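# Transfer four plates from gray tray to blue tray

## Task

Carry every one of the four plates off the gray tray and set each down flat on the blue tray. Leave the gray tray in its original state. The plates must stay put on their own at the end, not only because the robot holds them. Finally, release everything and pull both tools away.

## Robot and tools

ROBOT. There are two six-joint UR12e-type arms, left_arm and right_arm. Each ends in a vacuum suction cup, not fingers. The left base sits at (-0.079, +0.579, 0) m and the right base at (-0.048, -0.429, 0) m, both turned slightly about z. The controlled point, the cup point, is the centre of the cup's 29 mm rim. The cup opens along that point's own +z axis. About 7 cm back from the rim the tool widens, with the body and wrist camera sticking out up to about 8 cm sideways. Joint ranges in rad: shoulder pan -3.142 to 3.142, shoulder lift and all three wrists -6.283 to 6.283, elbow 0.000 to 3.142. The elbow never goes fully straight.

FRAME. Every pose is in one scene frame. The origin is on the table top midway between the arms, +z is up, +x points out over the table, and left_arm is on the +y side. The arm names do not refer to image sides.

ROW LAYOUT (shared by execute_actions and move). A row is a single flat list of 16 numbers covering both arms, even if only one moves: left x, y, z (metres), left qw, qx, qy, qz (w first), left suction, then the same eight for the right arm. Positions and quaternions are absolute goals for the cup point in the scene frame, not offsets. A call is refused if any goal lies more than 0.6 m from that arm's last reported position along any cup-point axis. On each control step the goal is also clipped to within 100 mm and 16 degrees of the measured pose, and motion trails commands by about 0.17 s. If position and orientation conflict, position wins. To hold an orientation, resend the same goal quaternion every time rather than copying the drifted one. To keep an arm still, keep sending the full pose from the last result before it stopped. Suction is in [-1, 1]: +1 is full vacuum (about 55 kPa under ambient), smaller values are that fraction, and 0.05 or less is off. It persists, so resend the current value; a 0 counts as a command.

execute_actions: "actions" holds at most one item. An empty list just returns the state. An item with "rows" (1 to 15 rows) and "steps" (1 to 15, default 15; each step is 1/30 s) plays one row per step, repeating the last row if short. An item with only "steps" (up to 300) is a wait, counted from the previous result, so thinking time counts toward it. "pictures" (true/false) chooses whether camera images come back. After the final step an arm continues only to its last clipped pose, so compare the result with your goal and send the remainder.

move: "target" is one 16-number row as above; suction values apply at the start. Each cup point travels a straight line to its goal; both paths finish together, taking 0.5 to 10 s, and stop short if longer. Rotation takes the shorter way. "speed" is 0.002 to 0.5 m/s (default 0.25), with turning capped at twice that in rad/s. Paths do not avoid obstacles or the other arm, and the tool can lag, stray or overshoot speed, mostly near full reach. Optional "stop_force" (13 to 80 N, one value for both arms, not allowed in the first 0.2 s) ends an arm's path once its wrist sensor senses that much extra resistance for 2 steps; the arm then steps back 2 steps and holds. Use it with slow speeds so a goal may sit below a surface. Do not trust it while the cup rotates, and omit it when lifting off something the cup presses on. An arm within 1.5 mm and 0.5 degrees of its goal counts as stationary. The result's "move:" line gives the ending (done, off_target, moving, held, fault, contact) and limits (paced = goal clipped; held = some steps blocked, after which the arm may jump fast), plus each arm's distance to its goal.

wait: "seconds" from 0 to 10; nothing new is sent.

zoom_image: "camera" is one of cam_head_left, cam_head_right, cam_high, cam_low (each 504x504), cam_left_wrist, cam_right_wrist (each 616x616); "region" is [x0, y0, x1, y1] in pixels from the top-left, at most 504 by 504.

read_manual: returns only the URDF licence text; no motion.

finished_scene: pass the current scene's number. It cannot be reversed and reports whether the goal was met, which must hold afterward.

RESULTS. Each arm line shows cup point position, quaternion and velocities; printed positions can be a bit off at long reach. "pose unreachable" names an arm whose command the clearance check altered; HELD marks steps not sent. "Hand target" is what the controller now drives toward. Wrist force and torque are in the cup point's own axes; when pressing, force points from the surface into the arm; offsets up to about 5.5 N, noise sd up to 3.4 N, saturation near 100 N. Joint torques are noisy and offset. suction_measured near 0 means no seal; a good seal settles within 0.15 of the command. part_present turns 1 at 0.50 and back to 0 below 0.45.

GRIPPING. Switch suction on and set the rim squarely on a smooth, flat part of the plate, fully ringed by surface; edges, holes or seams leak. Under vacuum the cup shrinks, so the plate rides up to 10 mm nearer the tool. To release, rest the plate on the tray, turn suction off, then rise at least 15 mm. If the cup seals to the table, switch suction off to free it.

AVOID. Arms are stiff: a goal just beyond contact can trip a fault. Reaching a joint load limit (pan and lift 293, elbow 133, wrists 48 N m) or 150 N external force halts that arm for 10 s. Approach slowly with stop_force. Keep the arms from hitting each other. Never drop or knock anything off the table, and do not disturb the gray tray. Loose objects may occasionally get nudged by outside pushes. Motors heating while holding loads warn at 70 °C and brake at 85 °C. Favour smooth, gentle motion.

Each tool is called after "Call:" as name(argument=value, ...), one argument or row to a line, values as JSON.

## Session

Call:
execute_actions(
  actions=[],
)

Scene clock: 0.00 s of 8400.00 s.
left_arm: end_effector_position=(+0.5449, +0.6600, +0.2275) suction_measured=0.00 part_present=0 end_effector_quat_wxyz=(-0.000, -0.320, +0.947, -0.000) end_effector_velocity=(+0.000, +0.000, -0.000) end_effector_angular_velocity=(+0.001, -0.000, -0.000) | right_arm: end_effector_position=(+0.5709, -0.3136, +0.2281) suction_measured=0.00 part_present=0 end_effector_quat_wxyz=(+0.000, +0.168, +0.986, -0.000) end_effector_velocity=(-0.000, +0.000, -0.001) end_effector_angular_velocity=(+0.000, -0.000, -0.001)
Joint positions: left_arm=[-0.282 -1.556  2.144 -2.158 -1.572  2.339] | right_arm=[-0.28  -1.557  2.143 -2.158 -1.571 -2.899]
Joint velocities: left_arm=[-0.     0.     0.    -0.001  0.001  0.   ] | right_arm=[ 0.     0.     0.001 -0.002  0.     0.001]
Joint torques (N m, as the arm reports them, + toward a larger angle): no reading
Wrist force (N, on the end effector, along its own x y z axes, offset not removed): no reading
Wrist torque (N m, same axes, about the end effector's origin, offset not removed): no reading
Hand target (left_arm): +0.545, +0.660, +0.228; -0.000, -0.320, +0.947, -0.000
Hand target (right_arm): +0.571, -0.314, +0.228; +0.000, +0.168, +0.986, -0.000

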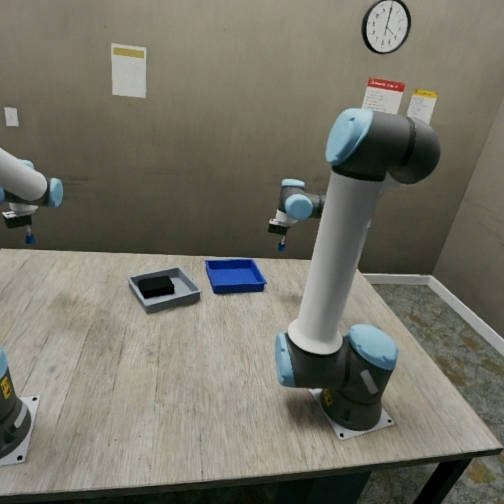

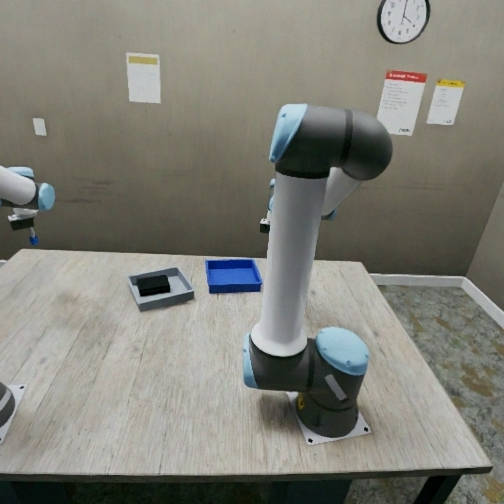

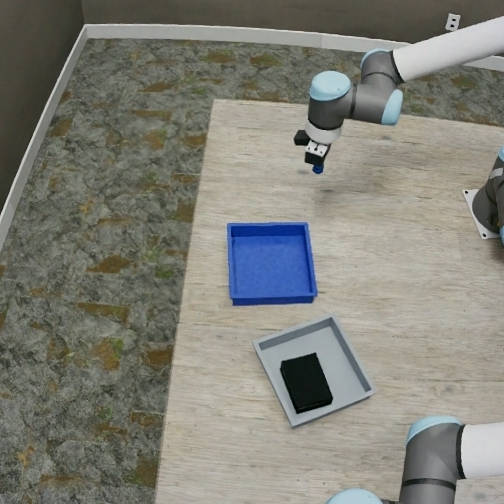

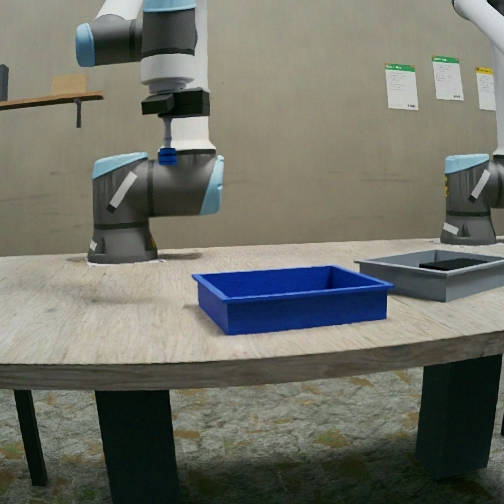

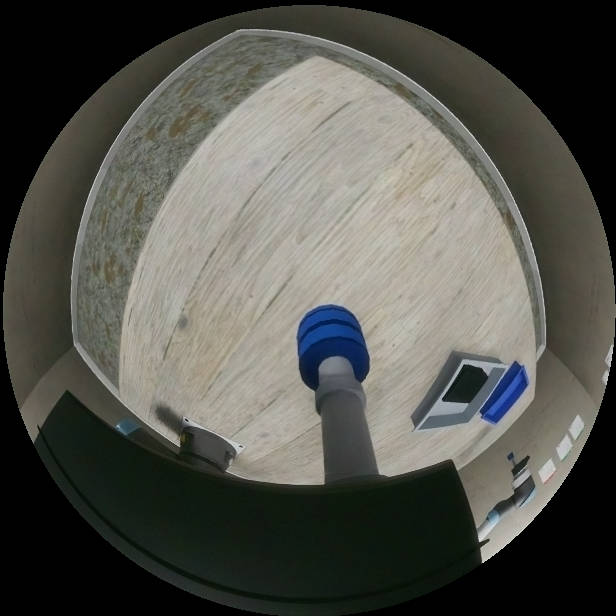

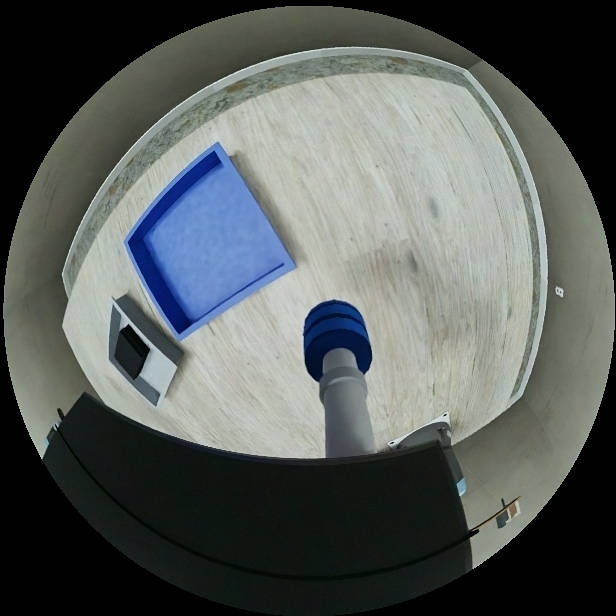

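Call:
zoom_image(
  camera="cam_high",
  region=[200, 200, 400, 440],
)

Call:
zoom_image(
  camera="cam_low",
  region=[340, 230, 504, 320],
)

Region (200, 200, 400, 440) of cam_high's 504x504 image, scaled by 2.100, with more detail than that image has.

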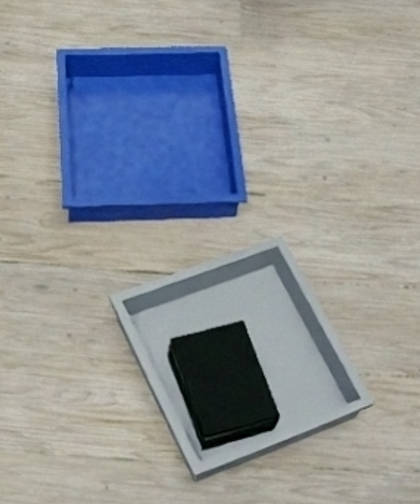

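Region (340, 230, 504, 320) of cam_low's 504x504 image, scaled by 3.073, with more detail than that image has; it fills the top 277 rows of this view, and the rest is white.

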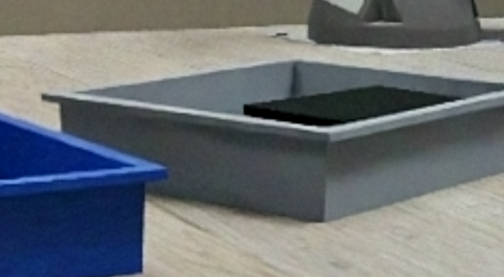

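Call:
move(
  target=[0.5449,0.66,0.2275,0,-0.320,0.947,0,0, 0.576,0.196,0.075,0,-0.156,0.988,0,0],
  speed=0.4,
)

Scene clock: 5.87 s of 8400.00 s.
left_arm: end_effector_position=(+0.5449, +0.6600, +0.2275) suction_measured=0.00 part_present=0 end_effector_quat_wxyz=(-0.000, -0.320, +0.947, +0.000) end_effector_velocity=(-0.000, -0.001, -0.000) end_effector_angular_velocity=(-0.003, +0.001, -0.000) | right_arm: end_effector_position=(+0.5759, +0.1960, +0.0752) suction_measured=0.00 part_present=0 end_effector_quat_wxyz=(+0.000, -0.156, +0.988, +0.000) end_effector_velocity=(+0.001, +0.003, +0.000) end_effector_angular_velocity=(+0.002, -0.001, +0.002)
Joint positions: left_arm=[-0.282 -1.557  2.144 -2.158 -1.571  2.339] | right_arm=[ 0.404 -1.024  1.752 -2.299 -1.571 -2.867]
Joint velocities: left_arm=[-0.    -0.     0.     0.    -0.003  0.   ] | right_arm=[ 0.002  0.002 -0.005  0.001  0.001  0.   ]
Joint torques (N m, as the arm reports them, + toward a larger angle): left_arm=[-13.76 -51.33 -32.53  -7.13   4.36  -1.65] | right_arm=[ 17.04 -63.98 -42.86  -0.21  -3.91  -1.77]
Wrist force (N, on the end effector, along its own x y z axes, offset not removed): left_arm=[1.8 1.4 1.7] | right_arm=[-0.5 -1.1 2.0]
Wrist torque (N m, same axes, about the end effector's origin, offset not removed): left_arm=[-0.06 -0.02 0.13] | right_arm=[-0.46 -0.15 -0.06]
Hand target (left_arm): +0.545, +0.660, +0.227; -0.000, -0.320, +0.947, +0.000
Hand target (right_arm): +0.576, +0.196, +0.075; +0.000, -0.156, +0.988, +0.000
Off the commanded pose (left_arm): 0.000 m, 0 deg.
Off the commanded pose (right_arm): 0.000 m, 0 deg.
After step 90, 0.70 s passed at rest.
move: done

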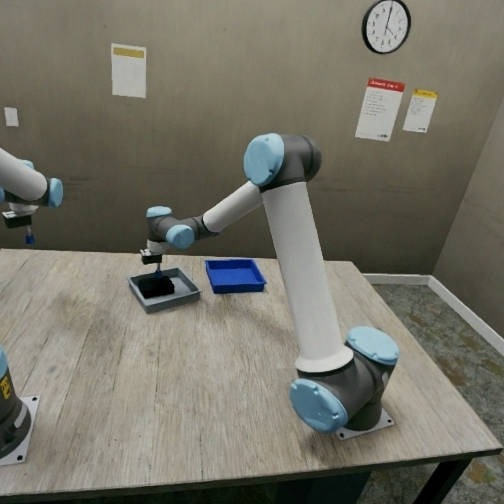

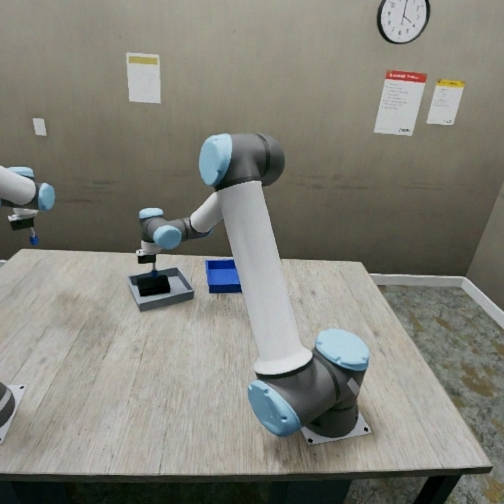

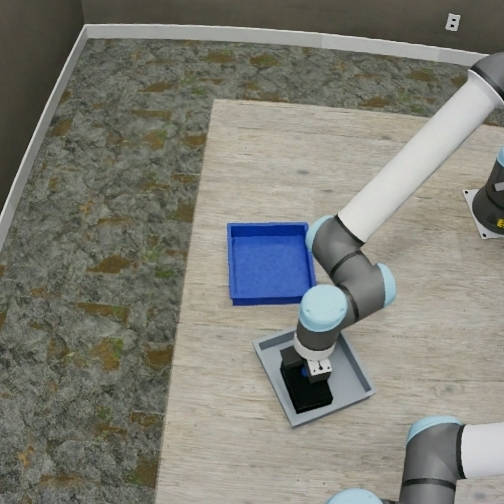

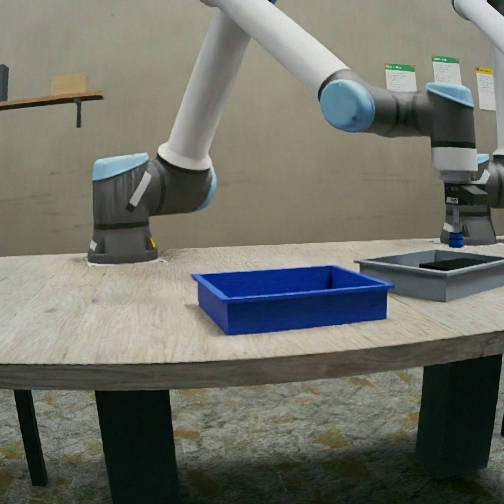

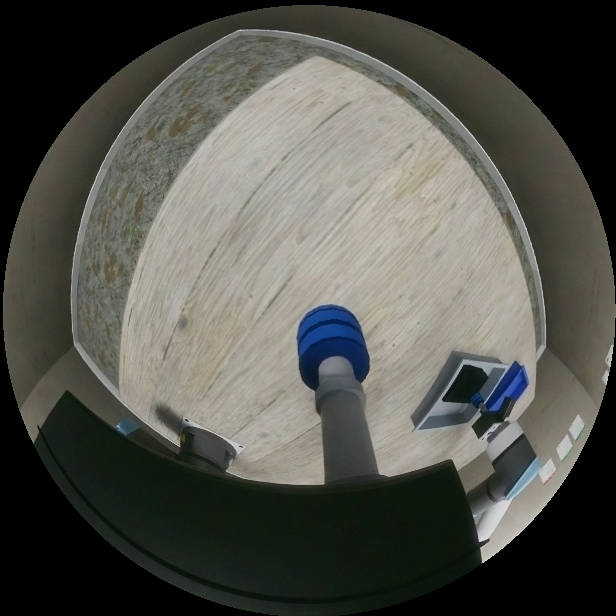

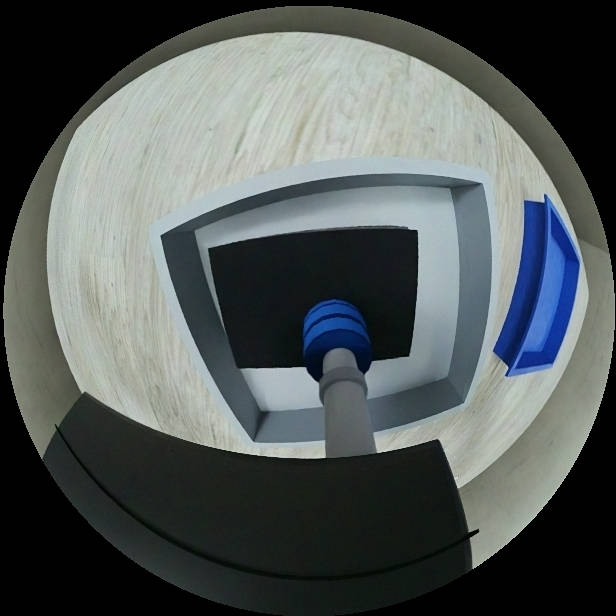

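Call:
move(
  target=[0.5449,0.66,0.2275,0,-0.320,0.947,0,0, 0.571,0.202,0.040,0,-0.191,0.982,0,1],
  speed=0.06,
)

Scene clock: 8.07 s of 8400.00 s.
left_arm: end_effector_position=(+0.5449, +0.6600, +0.2275) suction_measured=0.00 part_present=0 end_effector_quat_wxyz=(+0.000, -0.320, +0.947, +0.000) end_effector_velocity=(+0.000, -0.000, +0.000) end_effector_angular_velocity=(-0.000, -0.001, -0.001) | right_arm: end_effector_position=(+0.5711, +0.2020, +0.0403) suction_measured=0.45 part_present=0 end_effector_quat_wxyz=(-0.000, -0.191, +0.982, -0.000) end_effector_velocity=(+0.000, -0.000, -0.003) end_effector_angular_velocity=(-0.002, -0.001, +0.003)
Joint positions: left_arm=[-0.282 -1.557  2.144 -2.158 -1.571  2.339] | right_arm=[ 0.412 -0.984  1.762 -2.349 -1.571 -2.929]
Joint velocities: left_arm=[-0.    -0.    -0.001  0.    -0.     0.001] | right_arm=[ 0.     0.004 -0.    -0.003 -0.002 -0.002]
Joint torques (N m, as the arm reports them, + toward a larger angle): left_arm=[-16.85 -48.36 -32.07  -6.96   4.32  -1.63] | right_arm=[ 15.09 -66.29 -25.94  -6.92  -3.54  -1.94]
Wrist force (N, on the end effector, along its own x y z axes, offset not removed): left_arm=[3.5 0.8 1.9] | right_arm=[-0.8 -2.6 1.2]
Wrist torque (N m, same axes, about the end effector's origin, offset not removed): left_arm=[-0.12 -0.24 0.16] | right_arm=[-0.54 0.02 -0.04]
Hand target (left_arm): +0.545, +0.660, +0.227; +0.000, -0.320, +0.947, +0.000
Hand target (right_arm): +0.571, +0.202, +0.040; -0.000, -0.191, +0.982, +0.000
Off the commanded pose (left_arm): 0.000 m, 0 deg.
Off the commanded pose (right_arm): 0.000 m, 0 deg.
move: done

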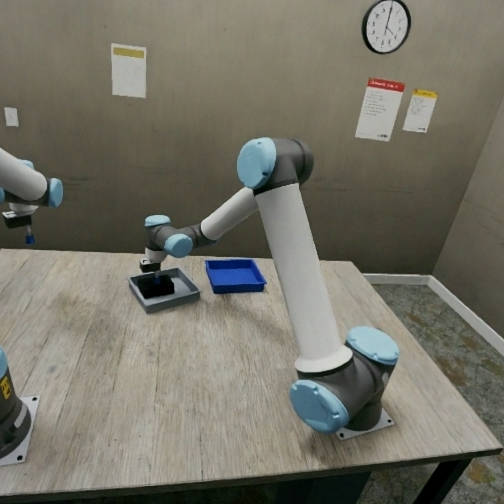

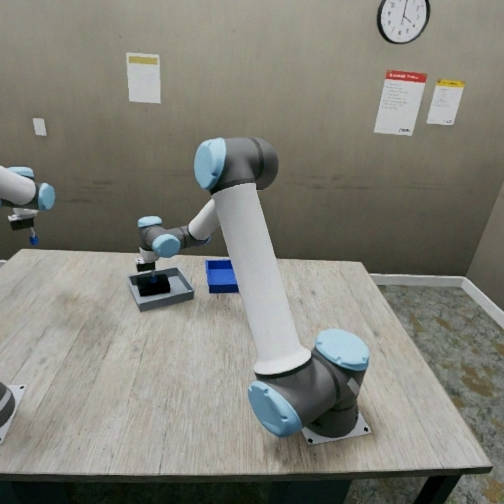

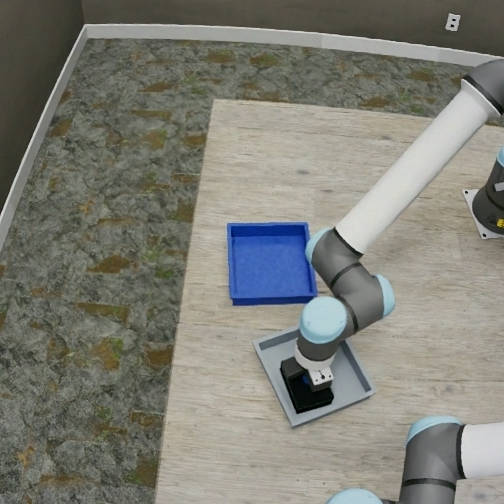

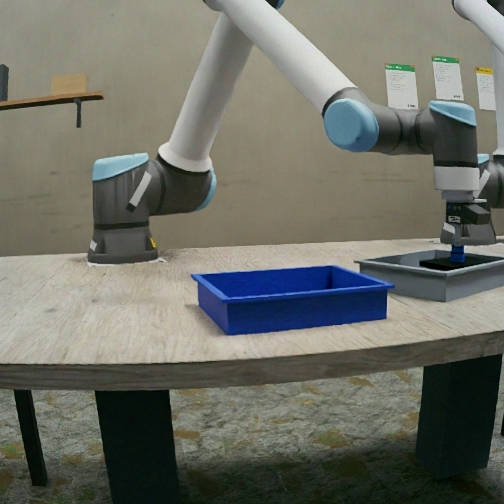

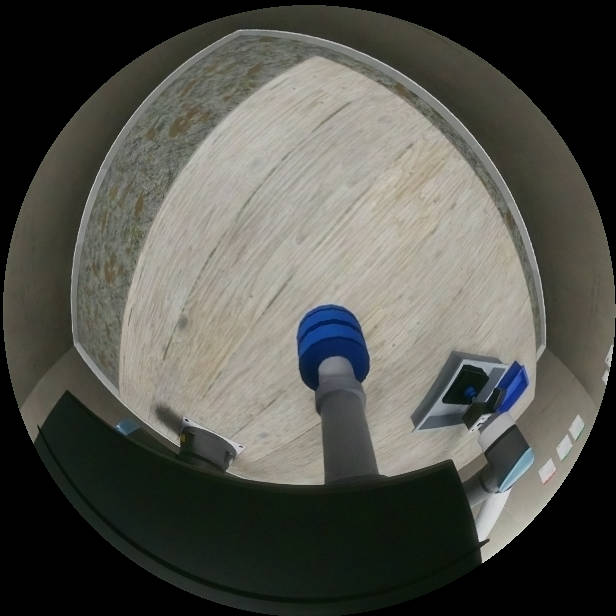

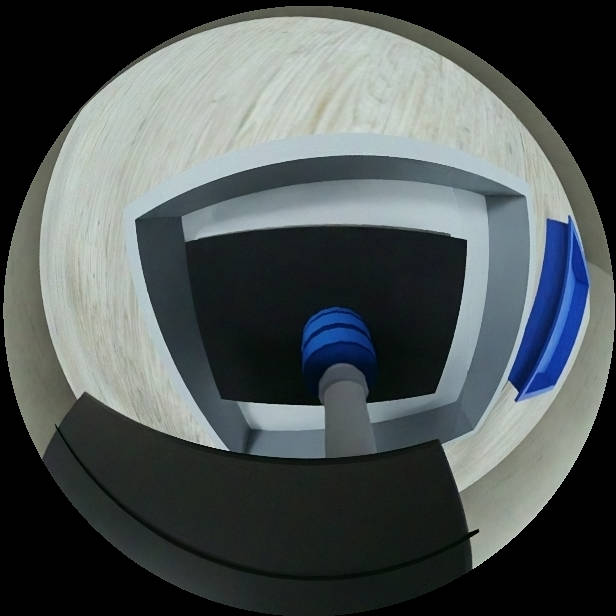

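Call:
move(
  target=[0.5449,0.66,0.2275,0,-0.320,0.947,0,0, 0.571,0.202,0.082,0,-0.191,0.982,0,1],
  speed=0.1,
)

Scene clock: 9.50 s of 8400.00 s.
left_arm: end_effector_position=(+0.5449, +0.6600, +0.2275) suction_measured=0.00 part_present=0 end_effector_quat_wxyz=(+0.000, -0.320, +0.947, +0.000) end_effector_velocity=(-0.000, -0.000, +0.000) end_effector_angular_velocity=(-0.000, -0.000, +0.000) | right_arm: end_effector_position=(+0.5709, +0.2020, +0.0817) suction_measured=0.98 part_present=1 end_effector_quat_wxyz=(+0.000, -0.191, +0.982, -0.000) end_effector_velocity=(-0.000, -0.000, +0.003) end_effector_angular_velocity=(-0.001, -0.000, +0.001)
Joint positions: left_arm=[-0.282 -1.557  2.144 -2.158 -1.571  2.339] | right_arm=[ 0.413 -1.03   1.747 -2.287 -1.571 -2.929]
Joint velocities: left_arm=[-0.    -0.001  0.     0.    -0.    -0.   ] | right_arm=[ 0.    -0.004 -0.     0.004 -0.001 -0.001]
Joint torques (N m, as the arm reports them, + toward a larger angle): left_arm=[-13.65 -50.98 -32.26  -7.33   4.21  -1.37] | right_arm=[  9.27 -93.7  -42.91  -0.47  -1.88  -1.17]
Wrist force (N, on the end effector, along its own x y z axes, offset not removed): left_arm=[3.2 -1.1 1.7] | right_arm=[-0.5 0.6 -0.6]
Wrist torque (N m, same axes, about the end effector's origin, offset not removed): left_arm=[-0.34 -0.23 0.19] | right_arm=[-0.20 -0.15 0.03]
Hand target (left_arm): +0.545, +0.660, +0.228; +0.000, -0.320, +0.947, +0.000
Hand target (right_arm): +0.571, +0.202, +0.082; +0.000, -0.191, +0.982, +0.000
Off the commanded pose (left_arm): 0.000 m, 0 deg.
Off the commanded pose (right_arm): 0.000 m, 0 deg.
move: done

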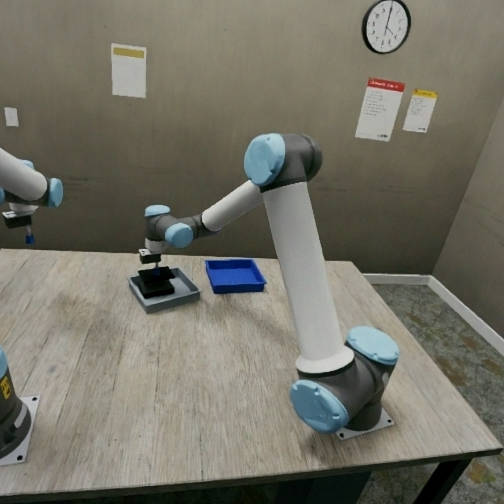

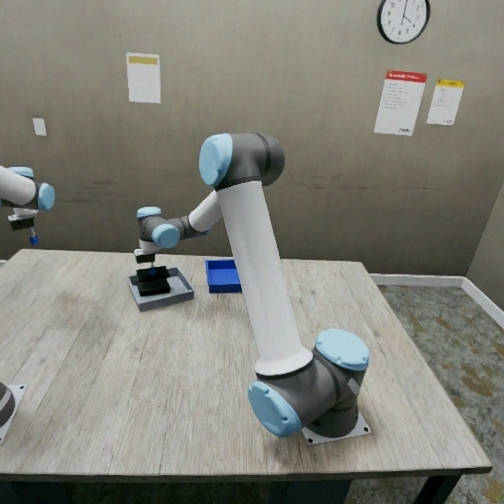

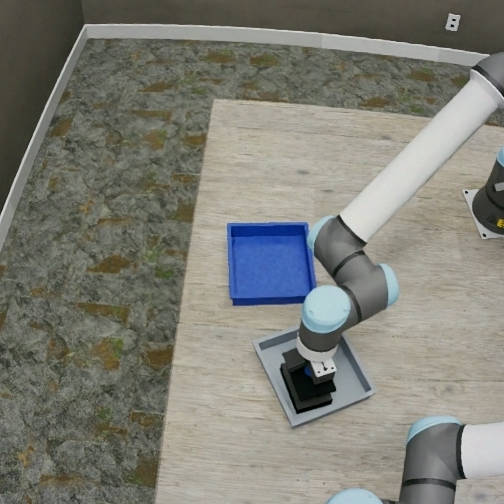

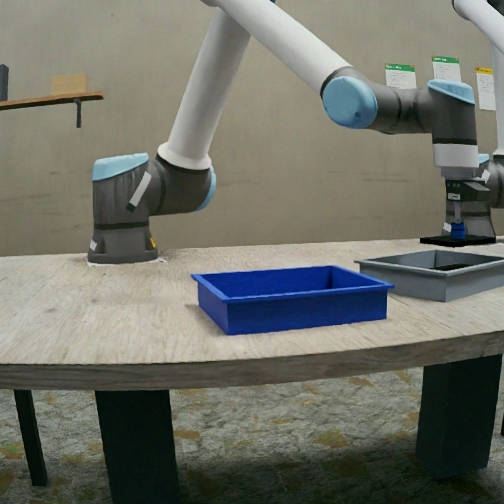

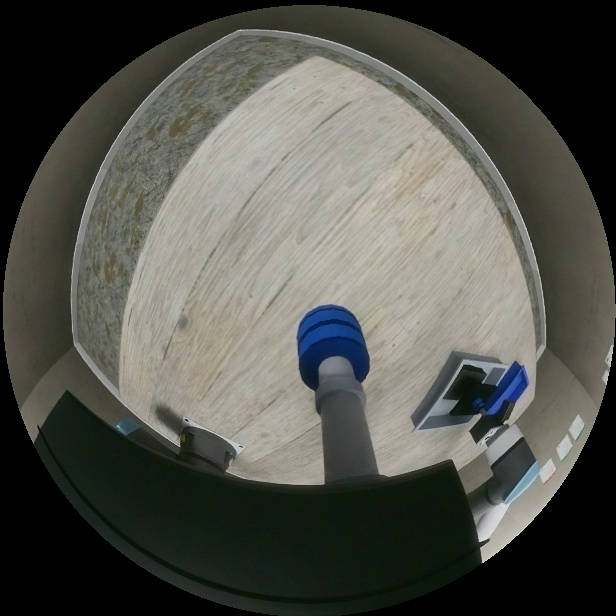

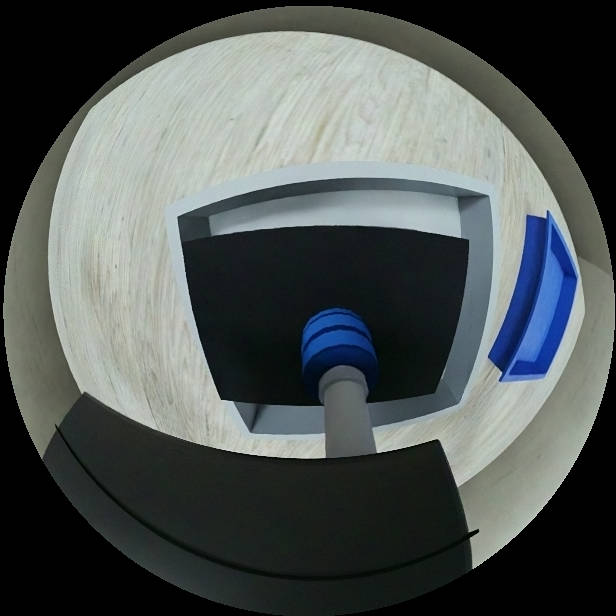

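Call:
move(
  target=[0.5449,0.66,0.2275,0,-0.320,0.947,0,0, 0.70,-0.135,0.082,0,-0.07,0.9975,0,1],
  speed=0.4,
)

Scene clock: 11.73 s of 8400.00 s.
left_arm: end_effector_position=(+0.5449, +0.6600, +0.2275) suction_measured=0.00 part_present=0 end_effector_quat_wxyz=(+0.000, -0.320, +0.947, +0.000) end_effector_velocity=(+0.000, +0.000, +0.000) end_effector_angular_velocity=(+0.001, -0.000, -0.001) | right_arm: end_effector_position=(+0.7000, -0.1348, +0.0820) suction_measured=0.98 part_present=1 end_effector_quat_wxyz=(-0.000, -0.070, +0.998, -0.000) end_effector_velocity=(+0.001, -0.002, +0.000) end_effector_angular_velocity=(+0.000, -0.001, -0.001)
Joint positions: left_arm=[-0.282 -1.557  2.144 -2.158 -1.571  2.339] | right_arm=[-0.028 -1.132  1.917 -2.356 -1.571 -3.126]
Joint velocities: left_arm=[-0.    -0.    -0.     0.     0.001  0.001] | right_arm=[-0.003  0.    -0.001 -0.     0.    -0.002]
Joint torques (N m, as the arm reports them, + toward a larger angle): left_arm=[-14.9  -50.26 -31.02  -7.07   3.99  -1.36] | right_arm=[-19.16 -53.48 -41.9   -0.2    3.97  -1.87]
Wrist force (N, on the end effector, along its own x y z axes, offset not removed): left_arm=[1.8 1.6 4.0] | right_arm=[-0.1 -1.0 1.8]
Wrist torque (N m, same axes, about the end effector's origin, offset not removed): left_arm=[0.08 0.02 0.04] | right_arm=[-0.48 -0.14 -0.04]
Hand target (left_arm): +0.545, +0.660, +0.228; +0.000, -0.320, +0.947, +0.000
Hand target (right_arm): +0.700, -0.135, +0.082; -0.000, -0.070, +0.998, -0.000
Off the commanded pose (left_arm): 0.000 m, 0 deg.
Off the commanded pose (right_arm): 0.000 m, 0 deg.
move: done

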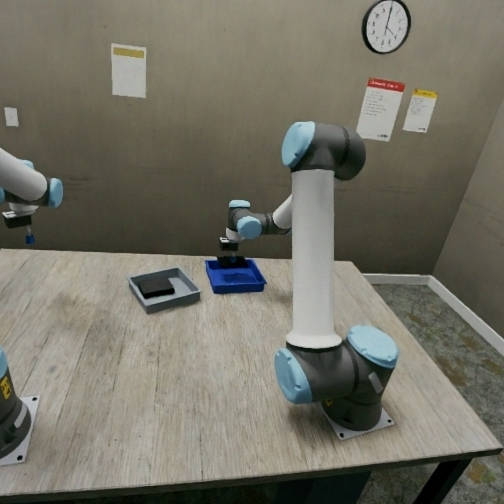

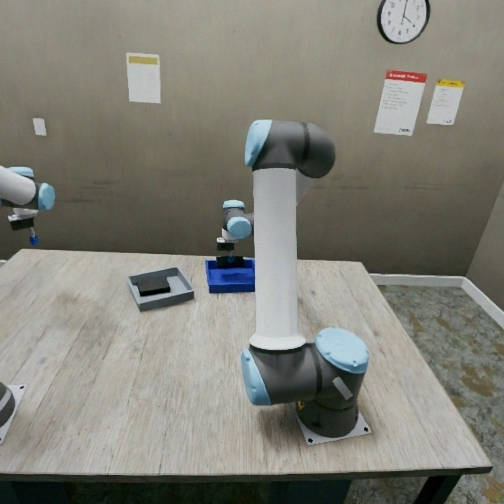

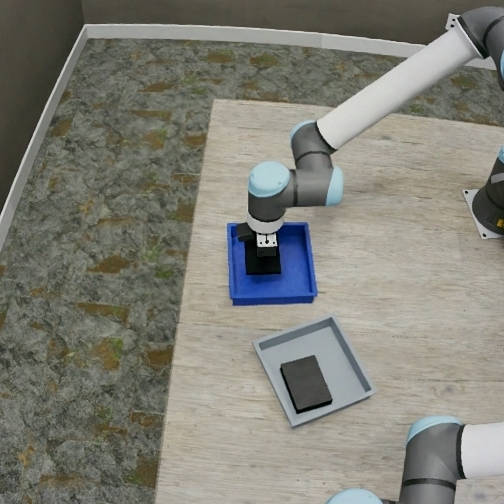

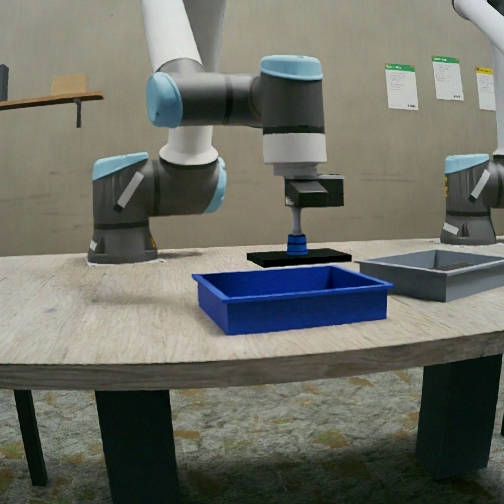

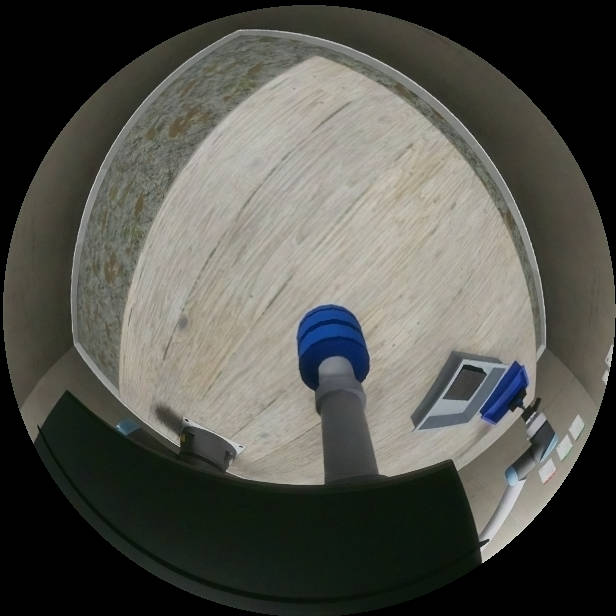

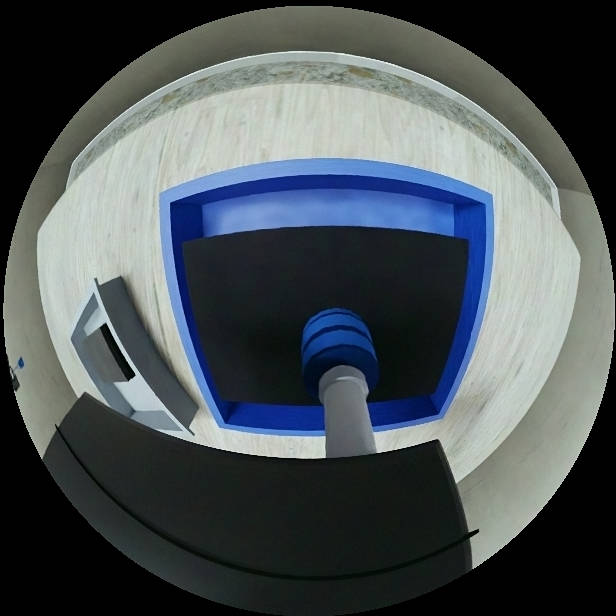

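Call:
move(
  target=[0.5449,0.66,0.2275,0,-0.320,0.947,0,0, 0.683,-0.138,0.009,0,-0.07,0.9975,0,1],
  speed=0.12,
)

Call:
move(
  target=[0.5449,0.66,0.2275,0,-0.320,0.947,0,0, 0.683,-0.138,-0.003,0,-0.07,0.9975,0,1],
  speed=0.005,
  stop_force=13,
)

Scene clock: 13.57 s of 8400.00 s.
left_arm: end_effector_position=(+0.5449, +0.6600, +0.2275) suction_measured=0.00 part_present=0 end_effector_quat_wxyz=(+0.000, -0.320, +0.947, +0.000) end_effector_velocity=(+0.001, +0.000, +0.001) end_effector_angular_velocity=(+0.001, -0.002, -0.001) | right_arm: end_effector_position=(+0.6831, -0.1380, +0.0093) suction_measured=0.96 part_present=1 end_effector_quat_wxyz=(-0.000, -0.070, +0.998, -0.000) end_effector_velocity=(-0.001, -0.000, -0.003) end_effector_angular_velocity=(-0.002, +0.000, +0.001)
Joint positions: left_arm=[-0.282 -1.557  2.144 -2.158 -1.571  2.339] | right_arm=[-0.029 -1.056  1.978 -2.493 -1.571 -3.126]
Joint velocities: left_arm=[-0.    -0.    -0.001 -0.     0.001  0.001] | right_arm=[ 0.     0.003  0.002 -0.004 -0.002 -0.001]
Joint torques (N m, as the arm reports them, + toward a larger angle): left_arm=[-16.16 -48.64 -32.65  -6.51   3.71  -1.59] | right_arm=[-19.59 -53.9  -21.52  -6.97   4.01  -1.67]
Wrist force (N, on the end effector, along its own x y z axes, offset not removed): left_arm=[1.5 -0.1 5.2] | right_arm=[-1.4 -0.1 -1.0]
Wrist torque (N m, same axes, about the end effector's origin, offset not removed): left_arm=[-0.18 0.08 0.20] | right_arm=[-0.27 -0.01 0.01]
Hand target (left_arm): +0.545, +0.660, +0.228; +0.000, -0.320, +0.947, +0.000
Hand target (right_arm): +0.683, -0.138, +0.009; -0.000, -0.070, +0.998, -0.000
Off the commanded pose (left_arm): 0.000 m, 0 deg.
Off the commanded pose (right_arm): 0.000 m, 0 deg.
move: done

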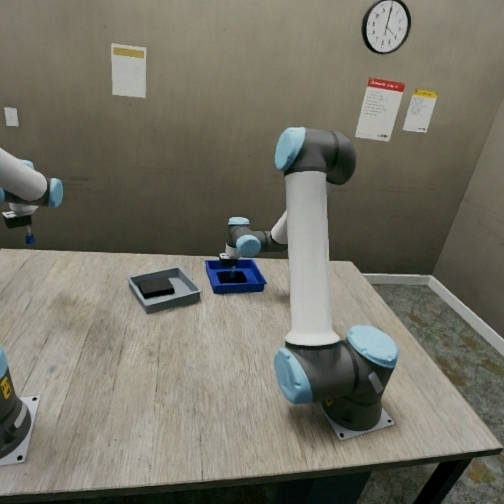

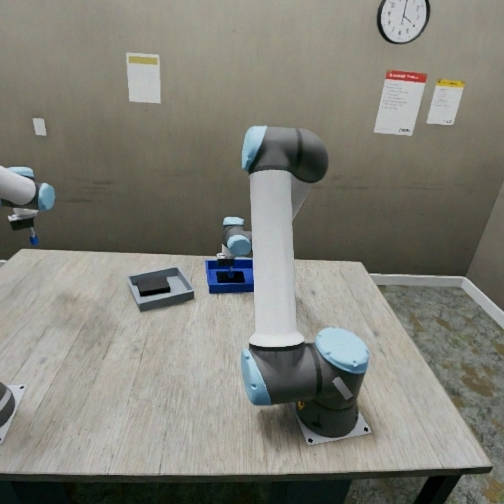

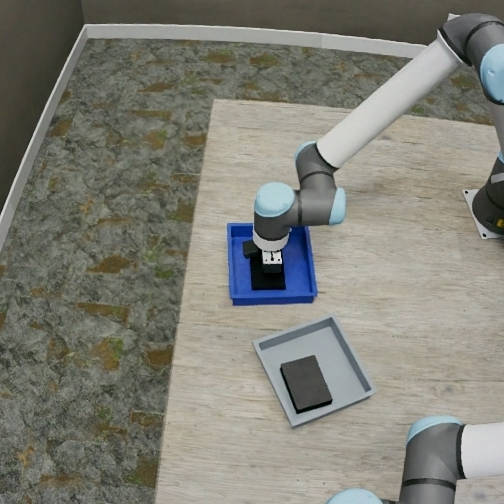

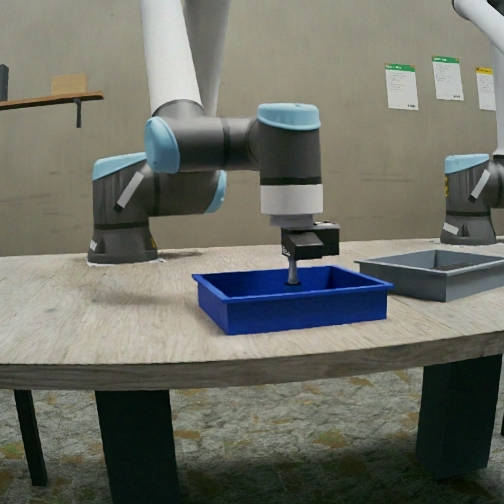

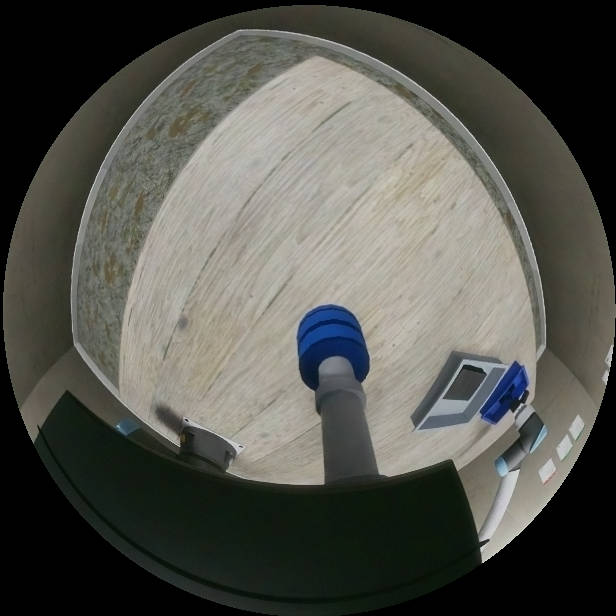

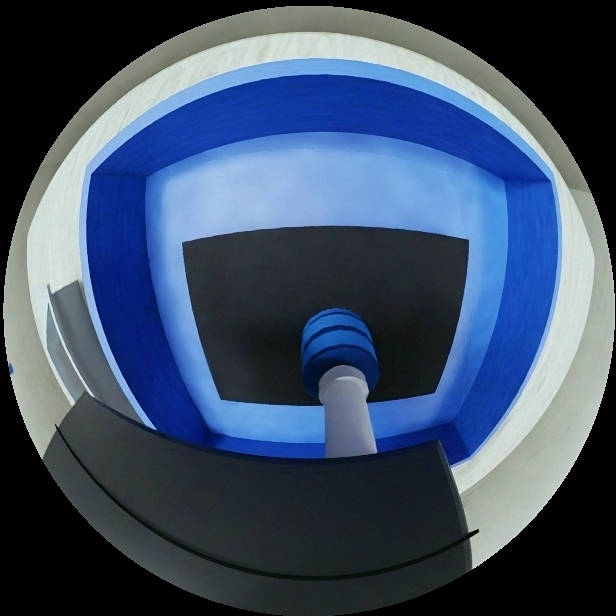

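Scene clock: 15.07 s of 8400.00 s.
left_arm: end_effector_position=(+0.5449, +0.6600, +0.2275) suction_measured=0.00 part_present=0 end_effector_quat_wxyz=(+0.000, -0.320, +0.947, +0.000) end_effector_velocity=(+0.000, -0.000, +0.000) end_effector_angular_velocity=(-0.001, -0.001, +0.000) | right_arm: end_effector_position=(+0.6831, -0.1380, +0.0037) suction_measured=0.98 part_present=1 end_effector_quat_wxyz=(+0.000, -0.070, +0.998, +0.000) end_effector_velocity=(-0.001, +0.000, +0.001) end_effector_angular_velocity=(-0.000, +0.004, -0.002)
Joint positions: left_arm=[-0.282 -1.557  2.144 -2.158 -1.571  2.339] | right_arm=[-0.029 -1.048  1.979 -2.502 -1.571 -3.126]
Joint velocities: left_arm=[-0.    -0.001 -0.    -0.    -0.001 -0.   ] | right_arm=[ 0.    -0.002 -0.     0.006  0.001  0.003]
Joint torques (N m, as the arm reports them, + toward a larger angle): left_arm=[-13.13 -50.07 -32.42  -7.19   3.91  -1.06] | right_arm=[-16.88 -68.78 -18.85   0.23   3.86  -1.42]
Wrist force (N, on the end effector, along its own x y z axes, offset not removed): left_arm=[1.7 0.7 3.6] | right_arm=[11.0 1.1 -24.0]
Wrist torque (N m, same axes, about the end effector's origin, offset not removed): left_arm=[-0.01 0.03 0.11] | right_arm=[-0.01 -0.51 0.04]
Hand target (left_arm): +0.545, +0.660, +0.228; +0.000, -0.320, +0.947, +0.000
Hand target (right_arm): +0.683, -0.138, +0.004; +0.000, -0.070, +0.998, -0.000
Off the commanded pose (left_arm): 0.000 m, 0 deg.
Off the commanded pose (right_arm): 0.007 m, 0 deg.
move: contact (right_arm)

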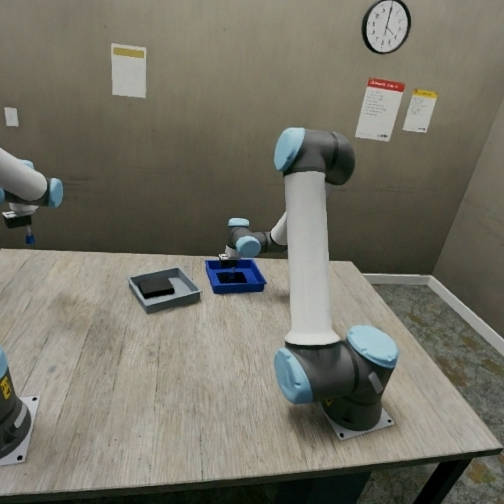

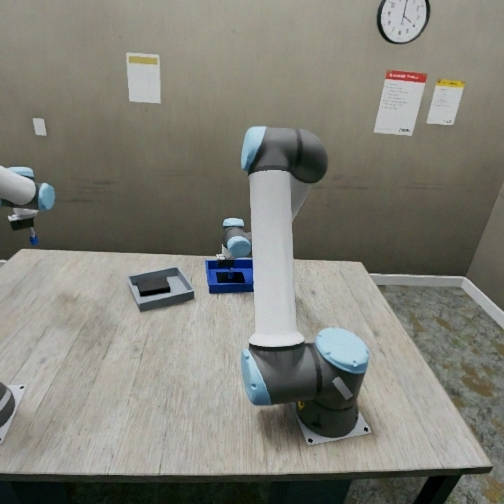

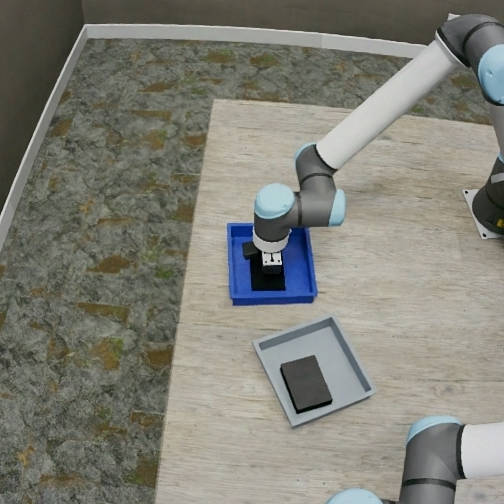

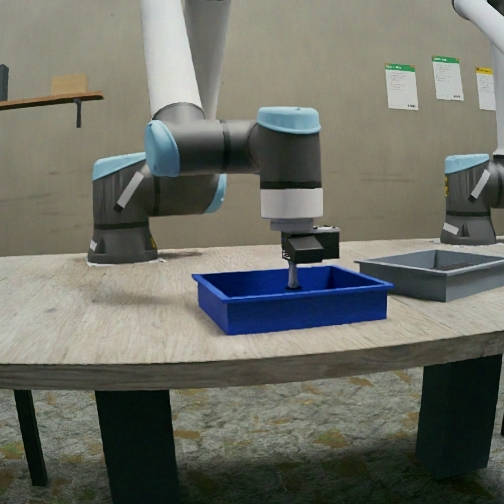

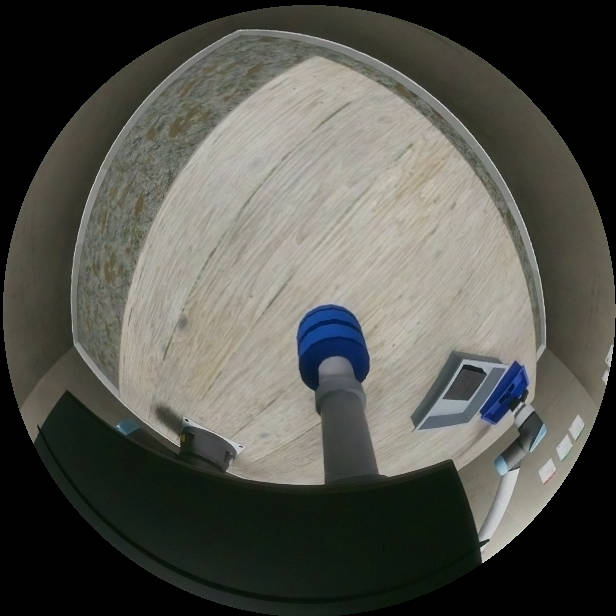

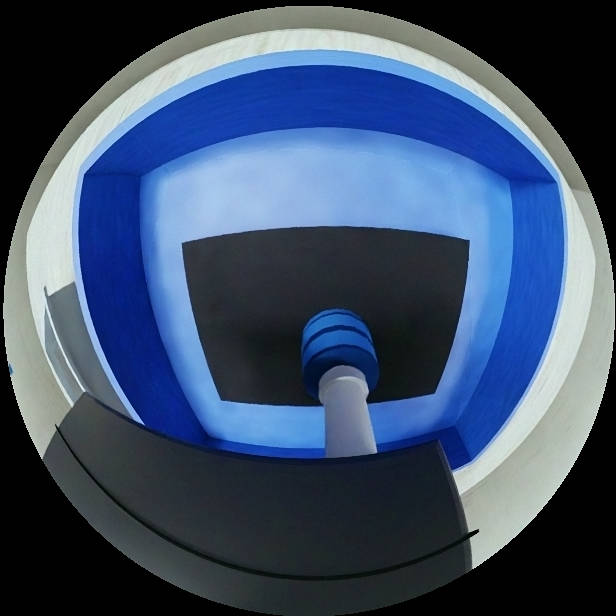

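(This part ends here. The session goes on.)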